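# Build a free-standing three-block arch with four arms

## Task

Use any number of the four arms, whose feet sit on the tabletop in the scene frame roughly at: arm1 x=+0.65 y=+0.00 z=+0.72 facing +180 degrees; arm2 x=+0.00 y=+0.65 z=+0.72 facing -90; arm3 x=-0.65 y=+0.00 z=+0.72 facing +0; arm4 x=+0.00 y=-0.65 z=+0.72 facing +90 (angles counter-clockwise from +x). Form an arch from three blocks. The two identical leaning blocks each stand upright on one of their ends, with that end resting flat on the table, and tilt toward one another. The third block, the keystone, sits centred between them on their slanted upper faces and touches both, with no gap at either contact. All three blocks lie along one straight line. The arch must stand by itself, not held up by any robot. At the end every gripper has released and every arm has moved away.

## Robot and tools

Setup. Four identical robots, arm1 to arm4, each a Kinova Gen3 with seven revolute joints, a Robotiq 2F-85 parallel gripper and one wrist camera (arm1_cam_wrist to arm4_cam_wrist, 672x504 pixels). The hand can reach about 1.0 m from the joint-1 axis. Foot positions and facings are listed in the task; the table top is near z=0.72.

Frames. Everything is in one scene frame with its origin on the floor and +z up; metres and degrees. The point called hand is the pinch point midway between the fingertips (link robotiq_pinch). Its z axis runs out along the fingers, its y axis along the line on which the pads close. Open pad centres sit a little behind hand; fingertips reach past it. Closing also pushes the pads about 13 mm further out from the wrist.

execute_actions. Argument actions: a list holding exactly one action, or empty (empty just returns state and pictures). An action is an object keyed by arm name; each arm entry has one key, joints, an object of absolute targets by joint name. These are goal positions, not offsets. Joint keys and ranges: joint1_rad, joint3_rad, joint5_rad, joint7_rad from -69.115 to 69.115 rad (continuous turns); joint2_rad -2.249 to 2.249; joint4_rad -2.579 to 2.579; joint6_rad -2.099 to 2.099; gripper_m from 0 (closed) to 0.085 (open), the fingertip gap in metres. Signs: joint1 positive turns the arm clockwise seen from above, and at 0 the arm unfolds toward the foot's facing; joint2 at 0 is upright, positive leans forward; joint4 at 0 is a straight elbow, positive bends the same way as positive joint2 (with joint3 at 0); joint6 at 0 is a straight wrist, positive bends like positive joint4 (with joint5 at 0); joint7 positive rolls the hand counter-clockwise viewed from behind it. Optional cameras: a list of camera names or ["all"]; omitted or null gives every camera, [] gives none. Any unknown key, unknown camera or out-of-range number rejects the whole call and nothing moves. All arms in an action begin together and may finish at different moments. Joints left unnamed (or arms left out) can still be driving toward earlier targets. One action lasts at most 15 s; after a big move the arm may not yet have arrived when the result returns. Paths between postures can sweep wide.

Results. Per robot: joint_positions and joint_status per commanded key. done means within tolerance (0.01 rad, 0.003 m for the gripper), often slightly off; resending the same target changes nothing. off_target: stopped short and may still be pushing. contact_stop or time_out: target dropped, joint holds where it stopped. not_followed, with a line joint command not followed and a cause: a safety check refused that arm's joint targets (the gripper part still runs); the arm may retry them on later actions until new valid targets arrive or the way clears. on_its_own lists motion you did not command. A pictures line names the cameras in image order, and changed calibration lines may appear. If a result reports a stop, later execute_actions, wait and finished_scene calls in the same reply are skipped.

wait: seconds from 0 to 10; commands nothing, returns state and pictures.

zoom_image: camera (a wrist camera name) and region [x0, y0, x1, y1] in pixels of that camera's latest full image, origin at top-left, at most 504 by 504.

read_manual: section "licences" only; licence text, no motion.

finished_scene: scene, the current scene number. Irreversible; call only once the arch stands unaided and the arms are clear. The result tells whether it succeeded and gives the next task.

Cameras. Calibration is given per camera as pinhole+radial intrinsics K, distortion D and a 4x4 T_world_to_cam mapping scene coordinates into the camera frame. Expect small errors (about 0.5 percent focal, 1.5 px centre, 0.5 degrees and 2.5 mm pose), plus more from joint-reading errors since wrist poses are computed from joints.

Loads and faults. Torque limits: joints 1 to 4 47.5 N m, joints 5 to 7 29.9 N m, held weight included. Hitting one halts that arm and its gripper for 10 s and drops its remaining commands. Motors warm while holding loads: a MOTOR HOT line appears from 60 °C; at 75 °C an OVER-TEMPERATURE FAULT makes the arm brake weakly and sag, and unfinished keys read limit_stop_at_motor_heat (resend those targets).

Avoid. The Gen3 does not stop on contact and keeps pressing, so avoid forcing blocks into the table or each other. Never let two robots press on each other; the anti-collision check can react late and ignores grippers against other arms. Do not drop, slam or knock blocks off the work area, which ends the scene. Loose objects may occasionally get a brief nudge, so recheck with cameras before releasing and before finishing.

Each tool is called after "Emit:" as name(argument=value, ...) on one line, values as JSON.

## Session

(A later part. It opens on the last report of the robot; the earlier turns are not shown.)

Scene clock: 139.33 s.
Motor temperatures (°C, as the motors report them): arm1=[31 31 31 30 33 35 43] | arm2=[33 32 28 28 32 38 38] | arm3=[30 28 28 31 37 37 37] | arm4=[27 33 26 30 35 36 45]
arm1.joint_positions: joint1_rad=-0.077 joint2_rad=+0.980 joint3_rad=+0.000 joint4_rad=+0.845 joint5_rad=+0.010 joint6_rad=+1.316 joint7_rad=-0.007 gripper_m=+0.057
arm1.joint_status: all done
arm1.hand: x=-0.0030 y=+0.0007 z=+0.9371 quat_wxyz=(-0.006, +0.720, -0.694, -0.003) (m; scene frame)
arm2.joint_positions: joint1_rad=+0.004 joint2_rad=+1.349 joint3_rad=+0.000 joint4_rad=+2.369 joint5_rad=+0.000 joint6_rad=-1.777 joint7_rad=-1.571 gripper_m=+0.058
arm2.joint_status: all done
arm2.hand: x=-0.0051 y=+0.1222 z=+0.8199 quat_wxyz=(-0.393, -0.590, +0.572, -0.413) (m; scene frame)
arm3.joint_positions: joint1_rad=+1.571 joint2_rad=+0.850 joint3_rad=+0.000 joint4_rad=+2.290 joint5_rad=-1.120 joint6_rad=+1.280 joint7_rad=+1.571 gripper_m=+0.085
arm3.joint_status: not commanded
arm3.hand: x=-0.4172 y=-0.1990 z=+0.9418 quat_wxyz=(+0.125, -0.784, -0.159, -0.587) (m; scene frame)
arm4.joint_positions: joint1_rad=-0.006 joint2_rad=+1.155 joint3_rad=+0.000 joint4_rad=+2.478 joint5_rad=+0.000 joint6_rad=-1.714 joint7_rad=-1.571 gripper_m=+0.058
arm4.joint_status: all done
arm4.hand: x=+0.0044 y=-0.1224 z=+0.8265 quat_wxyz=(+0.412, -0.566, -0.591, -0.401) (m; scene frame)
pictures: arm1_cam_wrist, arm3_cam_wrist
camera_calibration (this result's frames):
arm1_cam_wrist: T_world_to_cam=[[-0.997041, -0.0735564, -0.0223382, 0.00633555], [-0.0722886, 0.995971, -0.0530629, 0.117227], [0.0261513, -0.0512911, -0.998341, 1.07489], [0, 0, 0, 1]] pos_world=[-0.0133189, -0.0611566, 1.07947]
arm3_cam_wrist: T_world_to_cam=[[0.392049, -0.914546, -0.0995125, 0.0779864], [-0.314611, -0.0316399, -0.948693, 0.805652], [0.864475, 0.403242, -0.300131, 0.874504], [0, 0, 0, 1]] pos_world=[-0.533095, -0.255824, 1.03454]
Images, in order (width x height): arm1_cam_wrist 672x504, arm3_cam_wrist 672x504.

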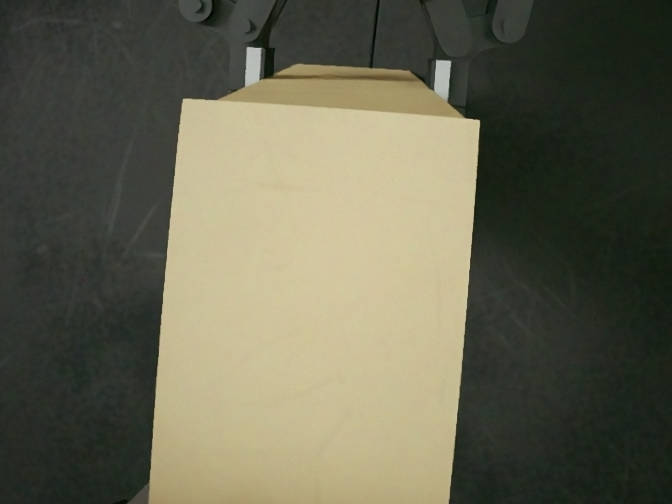

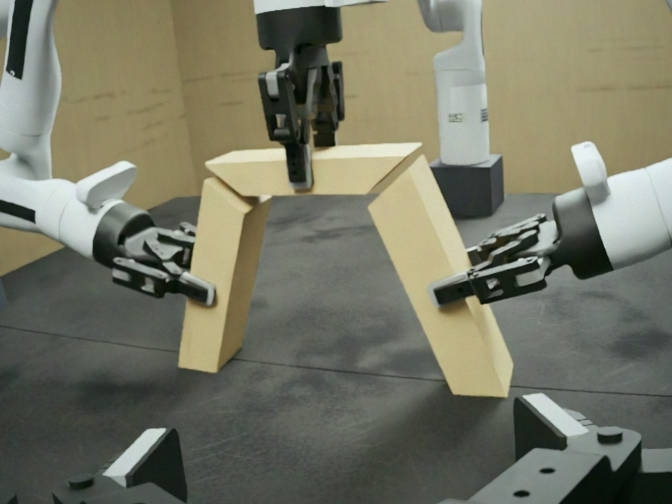

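Emit:
execute_actions(actions=[{"arm4":{"joints":{"joint2_rad":1.1596,"joint4_rad":2.463,"joint6_rad":-1.7106}},"arm1":{"joints":{"joint1_rad":-0.074,"joint2_rad":0.9875,"joint4_rad":0.8616,"joint6_rad":1.2892,"joint7_rad":-0.004}}}], cameras=["arm3_cam_wrist","arm1_cam_wrist"])

Emit:
zoom_image(camera="arm3_cam_wrist", region=[180, 130, 300, 220])

Emit:
zoom_image(camera="arm3_cam_wrist", region=[330, 130, 450, 220])

Scene clock: 153.23 s.
Motor temperatures (°C, as the motors report them): arm1=[31 31 31 30 33 35 43] | arm2=[33 32 28 28 32 38 38] | arm3=[30 28 28 31 37 37 37] | arm4=[27 33 26 30 35 36 45]
arm1.joint_positions: joint1_rad=-0.073 joint2_rad=+0.987 joint3_rad=+0.001 joint4_rad=+0.862 joint5_rad=+0.010 joint6_rad=+1.290 joint7_rad=-0.004 gripper_m=+0.057
arm1.joint_status: all done
arm1.hand: x=-0.0035 y=+0.0039 z=+0.9275 quat_wxyz=(-0.005, +0.720, -0.694, -0.005) (m; scene frame)
arm2.joint_positions: joint1_rad=+0.004 joint2_rad=+1.349 joint3_rad=+0.000 joint4_rad=+2.369 joint5_rad=+0.000 joint6_rad=-1.777 joint7_rad=-1.571 gripper_m=+0.058
arm2.joint_status: not commanded
arm2.hand: x=-0.0051 y=+0.1222 z=+0.8199 quat_wxyz=(-0.393, -0.590, +0.572, -0.413) (m; scene frame)
arm3.joint_positions: joint1_rad=+1.571 joint2_rad=+0.850 joint3_rad=+0.000 joint4_rad=+2.290 joint5_rad=-1.120 joint6_rad=+1.280 joint7_rad=+1.571 gripper_m=+0.085
arm3.joint_status: not commanded
arm3.hand: x=-0.4172 y=-0.1990 z=+0.9418 quat_wxyz=(+0.125, -0.784, -0.159, -0.587) (m; scene frame)
arm4.joint_positions: joint1_rad=-0.006 joint2_rad=+1.158 joint3_rad=+0.000 joint4_rad=+2.465 joint5_rad=+0.000 joint6_rad=-1.712 joint7_rad=-1.572 gripper_m=+0.058
arm4.joint_status: all done
arm4.hand: x=+0.0042 y=-0.1182 z=+0.8262 quat_wxyz=(+0.414, -0.565, -0.589, -0.403) (m; scene frame)
pictures: arm1_cam_wrist, arm3_cam_wrist
camera_calibration (this result's frames):
arm1_cam_wrist: T_world_to_cam=[[-0.997161, -0.0726453, -0.0198369, 0.00355651], [-0.071533, 0.996083, -0.0519699, 0.112542], [0.0235346, -0.0504034, -0.998452, 1.06561], [0, 0, 0, 1]] pos_world=[-0.0134817, -0.058133, 1.06988]
arm3_cam_wrist: T_world_to_cam=[[0.392049, -0.914546, -0.0995127, 0.0779864], [-0.314611, -0.0316397, -0.948693, 0.805651], [0.864475, 0.403242, -0.300131, 0.874504], [0, 0, 0, 1]] pos_world=[-0.533095, -0.255824, 1.03454]
Images, in order (width x height): arm1_cam_wrist 672x504, arm3_cam_wrist 672x504.

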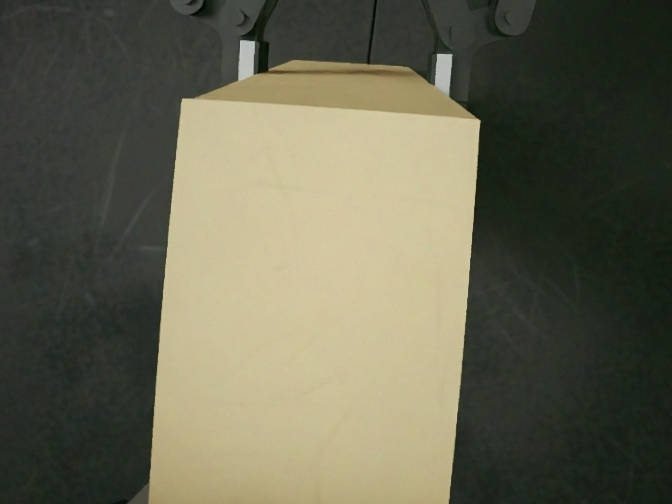

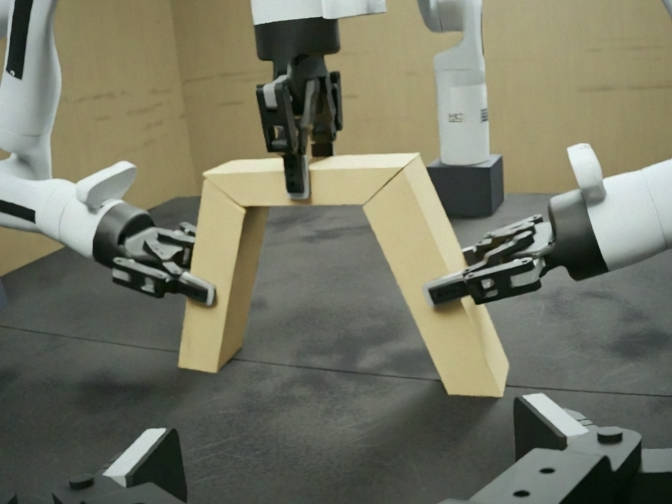

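Region (180, 130, 300, 220) of arm3_cam_wrist's 672x504 image, scaled by 4.200; it fills the top 378 rows of this view, and the rest is white.

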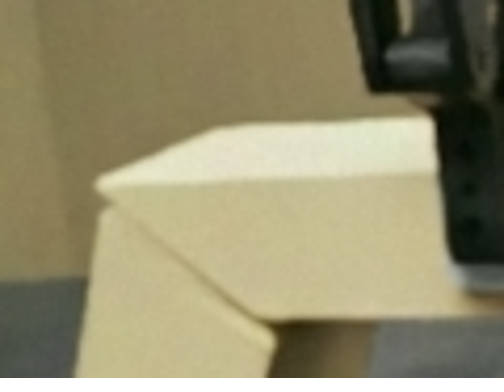

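Region (330, 130, 450, 220) of arm3_cam_wrist's 672x504 image, scaled by 4.200; it fills the top 378 rows of this view, and the rest is white.

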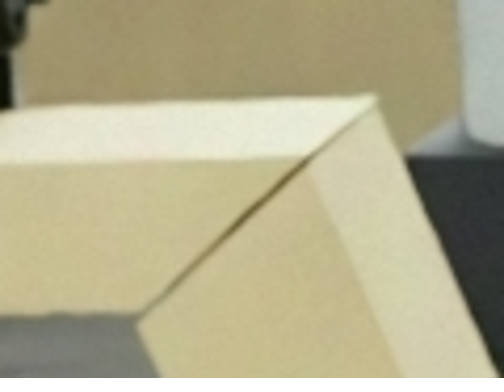

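Emit:
execute_actions(actions=[{"arm4":{"joints":{"joint2_rad":1.1514,"joint4_rad":2.4701,"joint6_rad":-1.7095}},"arm1":{"joints":{"joint1_rad":-0.0645,"joint2_rad":0.988,"joint4_rad":0.8625,"joint5_rad":-0.012,"joint6_rad":1.2878,"joint7_rad":0.012}}}], cameras=[])

Emit:
execute_actions(actions=[{"arm1":{"joints":{"gripper_m":0.085}}}], cameras=["arm3_cam_wrist","arm1_cam_wrist"])

Emit:
zoom_image(camera="arm3_cam_wrist", region=[180, 130, 300, 220])

Emit:
zoom_image(camera="arm3_cam_wrist", region=[330, 130, 450, 220])

Scene clock: 164.10 s.
Motor temperatures (°C, as the motors report them): arm1=[31 32 31 30 33 35 43] | arm2=[33 32 28 28 32 38 38] | arm3=[30 28 28 31 37 37 37] | arm4=[27 33 26 30 35 36 45]
arm1.joint_positions: joint1_rad=-0.065 joint2_rad=+0.988 joint3_rad=+0.000 joint4_rad=+0.863 joint5_rad=-0.012 joint6_rad=+1.288 joint7_rad=+0.012 gripper_m=+0.057
arm1.joint_status: all done
arm1.hand: x=-0.0032 y=+0.0024 z=+0.9266 quat_wxyz=(+0.003, +0.720, -0.694, +0.003) (m; scene frame)
arm2.joint_positions: joint1_rad=+0.004 joint2_rad=+1.349 joint3_rad=+0.000 joint4_rad=+2.369 joint5_rad=+0.000 joint6_rad=-1.777 joint7_rad=-1.571 gripper_m=+0.058
arm2.joint_status: not commanded
arm2.hand: x=-0.0051 y=+0.1223 z=+0.8199 quat_wxyz=(-0.393, -0.590, +0.572, -0.413) (m; scene frame)
arm3.joint_positions: joint1_rad=+1.571 joint2_rad=+0.850 joint3_rad=+0.000 joint4_rad=+2.290 joint5_rad=-1.120 joint6_rad=+1.280 joint7_rad=+1.571 gripper_m=+0.085
arm3.joint_status: not commanded
arm3.hand: x=-0.4172 y=-0.1990 z=+0.9418 quat_wxyz=(+0.125, -0.784, -0.159, -0.587) (m; scene frame)
arm4.joint_positions: joint1_rad=-0.006 joint2_rad=+1.153 joint3_rad=+0.000 joint4_rad=+2.471 joint5_rad=+0.000 joint6_rad=-1.708 joint7_rad=-1.571 gripper_m=+0.058
arm4.joint_status: all done
arm4.hand: x=+0.0043 y=-0.1199 z=+0.8265 quat_wxyz=(+0.413, -0.566, -0.590, -0.402) (m; scene frame)
pictures: none
No camera images: the call's "cameras" was empty. Leave "cameras" out to get every camera's image.

Scene clock: 165.07 s.
Motor temperatures (°C, as the motors report them): arm1=[31 32 31 30 33 35 43] | arm2=[33 32 28 28 32 38 38] | arm3=[30 28 28 31 37 37 37] | arm4=[27 33 26 30 35 36 45]
arm1.joint_positions: joint1_rad=-0.065 joint2_rad=+0.988 joint3_rad=+0.000 joint4_rad=+0.862 joint5_rad=-0.012 joint6_rad=+1.288 joint7_rad=+0.012 gripper_m=+0.085
arm1.joint_status: all done
arm1.hand: x=-0.0033 y=+0.0024 z=+0.9266 quat_wxyz=(+0.003, +0.720, -0.694, +0.003) (m; scene frame)
arm2.joint_positions: joint1_rad=+0.004 joint2_rad=+1.349 joint3_rad=+0.000 joint4_rad=+2.369 joint5_rad=+0.000 joint6_rad=-1.777 joint7_rad=-1.571 gripper_m=+0.058
arm2.joint_status: not commanded
arm2.hand: x=-0.0051 y=+0.1222 z=+0.8199 quat_wxyz=(-0.393, -0.590, +0.572, -0.413) (m; scene frame)
arm3.joint_positions: joint1_rad=+1.571 joint2_rad=+0.850 joint3_rad=+0.000 joint4_rad=+2.290 joint5_rad=-1.120 joint6_rad=+1.280 joint7_rad=+1.571 gripper_m=+0.085
arm3.joint_status: not commanded
arm3.hand: x=-0.4172 y=-0.1990 z=+0.9418 quat_wxyz=(+0.125, -0.784, -0.159, -0.587) (m; scene frame)
arm4.joint_positions: joint1_rad=-0.006 joint2_rad=+1.153 joint3_rad=+0.000 joint4_rad=+2.471 joint5_rad=+0.000 joint6_rad=-1.708 joint7_rad=-1.571 gripper_m=+0.058
arm4.joint_status: not commanded
arm4.hand: x=+0.0043 y=-0.1199 z=+0.8264 quat_wxyz=(+0.413, -0.566, -0.590, -0.402) (m; scene frame)
pictures: arm1_cam_wrist, arm3_cam_wrist
camera_calibration (this result's frames):
arm1_cam_wrist: T_world_to_cam=[[-0.997035, -0.0745623, -0.019018, 0.00290412], [-0.0729667, 0.994583, -0.0740341, 0.134463], [0.0244351, -0.072427, -0.997074, 1.06339], [0, 0, 0, 1]] pos_world=[-0.0132772, -0.0564999, 1.07029]
arm3_cam_wrist: T_world_to_cam=[[0.392049, -0.914546, -0.0995126, 0.0779864], [-0.314611, -0.0316397, -0.948693, 0.805651], [0.864475, 0.403242, -0.300131, 0.874504], [0, 0, 0, 1]] pos_world=[-0.533095, -0.255824, 1.03454]
Images, in order (width x height): arm1_cam_wrist 672x504, arm3_cam_wrist 672x504.

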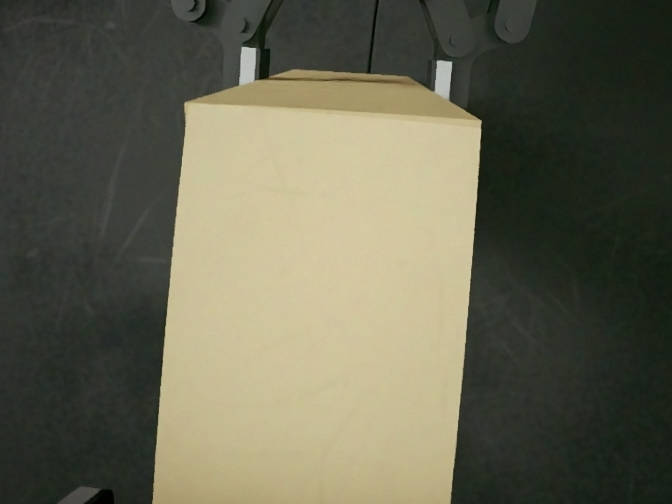

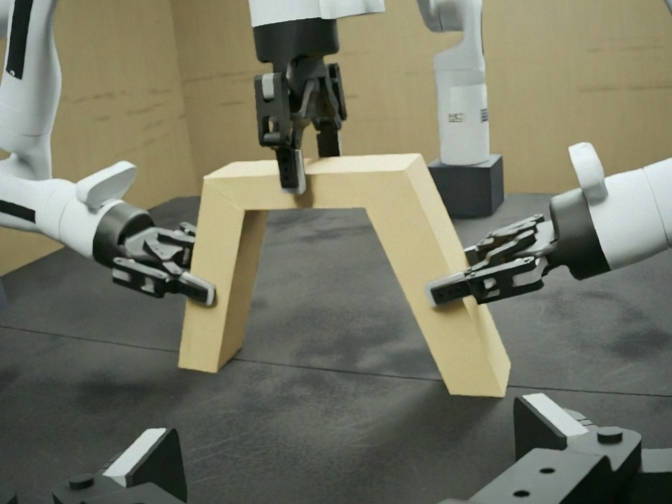

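Region (180, 130, 300, 220) of arm3_cam_wrist's 672x504 image, scaled by 4.200; it fills the top 378 rows of this view, and the rest is white.

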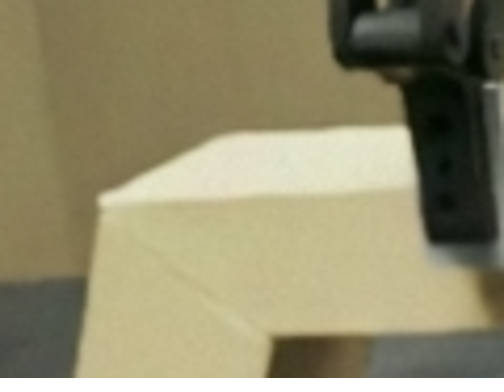

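Region (330, 130, 450, 220) of arm3_cam_wrist's 672x504 image, scaled by 4.200; it fills the top 378 rows of this view, and the rest is white.

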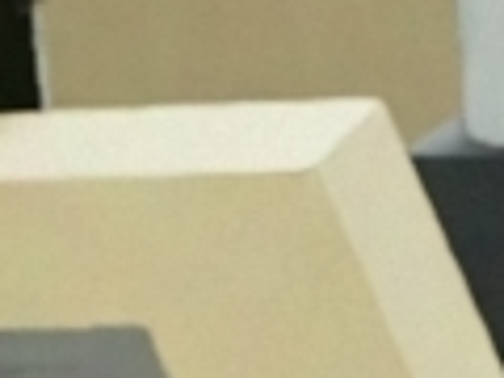

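Emit:
execute_actions(actions=[{"arm1":{"joints":{"joint2_rad":0.93,"joint4_rad":0.52,"joint5_rad":0,"joint6_rad":1.69}},"arm2":{"joints":{"gripper_m":0.085}},"arm4":{"joints":{"gripper_m":0.085}}}], cameras=["arm3_cam_wrist"])

Scene clock: 181.87 s.
Motor temperatures (°C, as the motors report them): arm1=[31 32 31 30 33 35 43] | arm2=[33 32 28 28 32 38 38] | arm3=[30 28 28 31 37 37 37] | arm4=[27 33 26 30 35 36 45]
arm1.joint_positions: joint1_rad=-0.064 joint2_rad=+0.930 joint3_rad=+0.000 joint4_rad=+0.520 joint5_rad=+0.000 joint6_rad=+1.690 joint7_rad=+0.012 gripper_m=+0.085
arm1.joint_status: all done
arm1.hand: x=+0.0007 y=+0.0056 z=+1.0713 quat_wxyz=(-0.002, +0.721, -0.693, +0.000) (m; scene frame)
arm2.joint_positions: joint1_rad=+0.004 joint2_rad=+1.347 joint3_rad=+0.000 joint4_rad=+2.368 joint5_rad=+0.000 joint6_rad=-1.779 joint7_rad=-1.571 gripper_m=+0.085
arm2.joint_status: all done
arm2.hand: x=-0.0051 y=+0.1213 z=+0.8215 quat_wxyz=(-0.394, -0.589, +0.571, -0.415) (m; scene frame)
arm3.joint_positions: joint1_rad=+1.571 joint2_rad=+0.850 joint3_rad=+0.000 joint4_rad=+2.290 joint5_rad=-1.120 joint6_rad=+1.280 joint7_rad=+1.571 gripper_m=+0.085
arm3.joint_status: not commanded
arm3.hand: x=-0.4172 y=-0.1990 z=+0.9418 quat_wxyz=(+0.125, -0.784, -0.159, -0.587) (m; scene frame)
arm4.joint_positions: joint1_rad=-0.006 joint2_rad=+1.151 joint3_rad=+0.000 joint4_rad=+2.470 joint5_rad=+0.000 joint6_rad=-1.710 joint7_rad=-1.571 gripper_m=+0.085
arm4.joint_status: all done
arm4.hand: x=+0.0044 y=-0.1191 z=+0.8280 quat_wxyz=(+0.414, -0.565, -0.589, -0.403) (m; scene frame)
pictures: arm3_cam_wrist
camera_calibration (this result's frames):
arm3_cam_wrist: T_world_to_cam=[[0.392049, -0.914546, -0.0995126, 0.0779862], [-0.314611, -0.0316397, -0.948693, 0.805651], [0.864475, 0.403242, -0.300131, 0.874504], [0, 0, 0, 1]] pos_world=[-0.533095, -0.255824, 1.03454]
Images, in order (width x height): arm3_cam_wrist 672x504.

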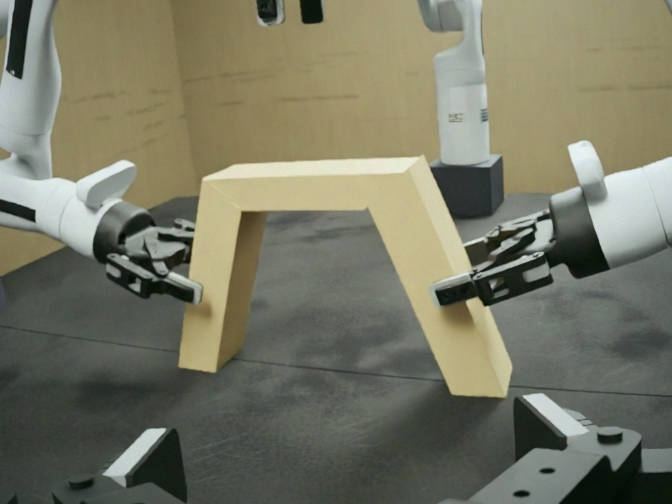

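Emit:
execute_actions(actions=[{"arm1":{"joints":{"joint1_rad":0,"joint2_rad":0,"joint4_rad":1.1,"joint6_rad":2.04}},"arm2":{"joints":{"joint2_rad":1.145,"joint4_rad":2.5076,"joint6_rad":-1.5026}},"arm4":{"joints":{"joint2_rad":0.91,"joint4_rad":2.5644,"joint6_rad":-1.325}}}], cameras=[])

Emit:
execute_actions(actions=[{"arm2":{"joints":{"joint2_rad":0.45,"joint4_rad":2.4,"joint6_rad":0.29}},"arm4":{"joints":{"joint2_rad":0.3,"joint4_rad":2.4,"joint6_rad":0.44}}}], cameras=["arm3_cam_wrist"])

Scene clock: 194.67 s.
Motor temperatures (°C, as the motors report them): arm1=[31 32 31 30 33 35 43] | arm2=[33 32 28 28 32 38 38] | arm3=[30 28 28 31 37 37 37] | arm4=[27 33 26 30 35 36 45]
arm1.joint_positions: joint1_rad=+0.000 joint2_rad=+0.000 joint3_rad=+0.000 joint4_rad=+1.100 joint5_rad=+0.000 joint6_rad=+2.040 joint7_rad=+0.012 gripper_m=+0.085
arm1.joint_status: all done
arm1.hand: x=+0.3702 y=+0.0333 z=+1.3467 quat_wxyz=(-0.002, +0.699, -0.716, +0.000) (m; scene frame)
arm2.joint_positions: joint1_rad=+0.004 joint2_rad=+1.145 joint3_rad=+0.000 joint4_rad=+2.508 joint5_rad=+0.000 joint6_rad=-1.503 joint7_rad=-1.571 gripper_m=+0.085
arm2.joint_status: all done
arm2.hand: x=-0.0067 y=+0.1617 z=+0.8323 quat_wxyz=(-0.331, -0.630, +0.610, -0.350) (m; scene frame)
arm3.joint_positions: joint1_rad=+1.571 joint2_rad=+0.850 joint3_rad=+0.000 joint4_rad=+2.290 joint5_rad=-1.120 joint6_rad=+1.280 joint7_rad=+1.571 gripper_m=+0.085
arm3.joint_status: not commanded
arm3.hand: x=-0.4172 y=-0.1990 z=+0.9418 quat_wxyz=(+0.125, -0.784, -0.159, -0.587) (m; scene frame)
arm4.joint_positions: joint1_rad=-0.006 joint2_rad=+0.910 joint3_rad=+0.000 joint4_rad=+2.564 joint5_rad=+0.000 joint6_rad=-1.325 joint7_rad=-1.571 gripper_m=+0.085
arm4.joint_status: all done
arm4.hand: x=+0.0059 y=-0.1615 z=+0.8305 quat_wxyz=(+0.341, -0.608, -0.634, -0.333) (m; scene frame)
pictures: none
No camera images: the call's "cameras" was empty. Leave "cameras" out to get every camera's image.

Scene clock: 196.97 s.
Motor temperatures (°C, as the motors report them): arm1=[31 32 31 30 33 35 43] | arm2=[33 32 28 28 32 38 38] | arm3=[30 28 28 31 37 37 37] | arm4=[27 33 26 30 35 36 45]
arm1.joint_positions: joint1_rad=+0.000 joint2_rad=+0.000 joint3_rad=+0.000 joint4_rad=+1.100 joint5_rad=+0.000 joint6_rad=+2.040 joint7_rad=+0.012 gripper_m=+0.085
arm1.joint_status: not commanded
arm1.hand: x=+0.3703 y=+0.0333 z=+1.3467 quat_wxyz=(-0.002, +0.699, -0.716, +0.000) (m; scene frame)
arm2.joint_positions: joint1_rad=+0.004 joint2_rad=+0.450 joint3_rad=+0.000 joint4_rad=+2.400 joint5_rad=+0.000 joint6_rad=+0.290 joint7_rad=-1.571 gripper_m=+0.085
arm2.joint_status: all done
arm2.hand: x=-0.0151 y=+0.3781 z=+0.8667 quat_wxyz=(-0.002, -0.720, +0.694, -0.008) (m; scene frame)
arm3.joint_positions: joint1_rad=+1.571 joint2_rad=+0.850 joint3_rad=+0.000 joint4_rad=+2.290 joint5_rad=-1.120 joint6_rad=+1.280 joint7_rad=+1.571 gripper_m=+0.085
arm3.joint_status: not commanded
arm3.hand: x=-0.4172 y=-0.1990 z=+0.9418 quat_wxyz=(+0.125, -0.784, -0.159, -0.587) (m; scene frame)
arm4.joint_positions: joint1_rad=-0.006 joint2_rad=+0.300 joint3_rad=+0.000 joint4_rad=+2.400 joint5_rad=+0.000 joint6_rad=+0.440 joint7_rad=-1.571 gripper_m=+0.085
arm4.joint_status: all done
arm4.hand: x=+0.0144 y=-0.3923 z=+0.8456 quat_wxyz=(-0.001, -0.694, -0.720, -0.004) (m; scene frame)
pictures: arm3_cam_wrist
camera_calibration (this result's frames):
arm3_cam_wrist: T_world_to_cam=[[0.392049, -0.914546, -0.0995126, 0.0779867], [-0.314611, -0.0316398, -0.948693, 0.805652], [0.864475, 0.403242, -0.300131, 0.874504], [0, 0, 0, 1]] pos_world=[-0.533095, -0.255824, 1.03454]
Images, in order (width x height): arm3_cam_wrist 672x504.

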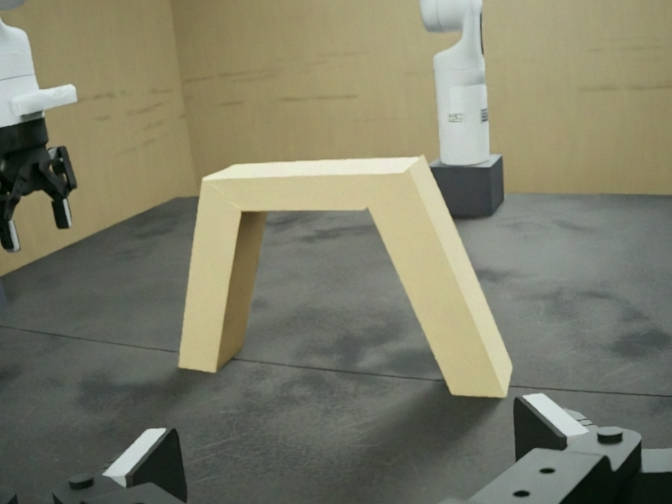

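Emit:
finished_scene(scene=2)

The scene is finished: the task was done.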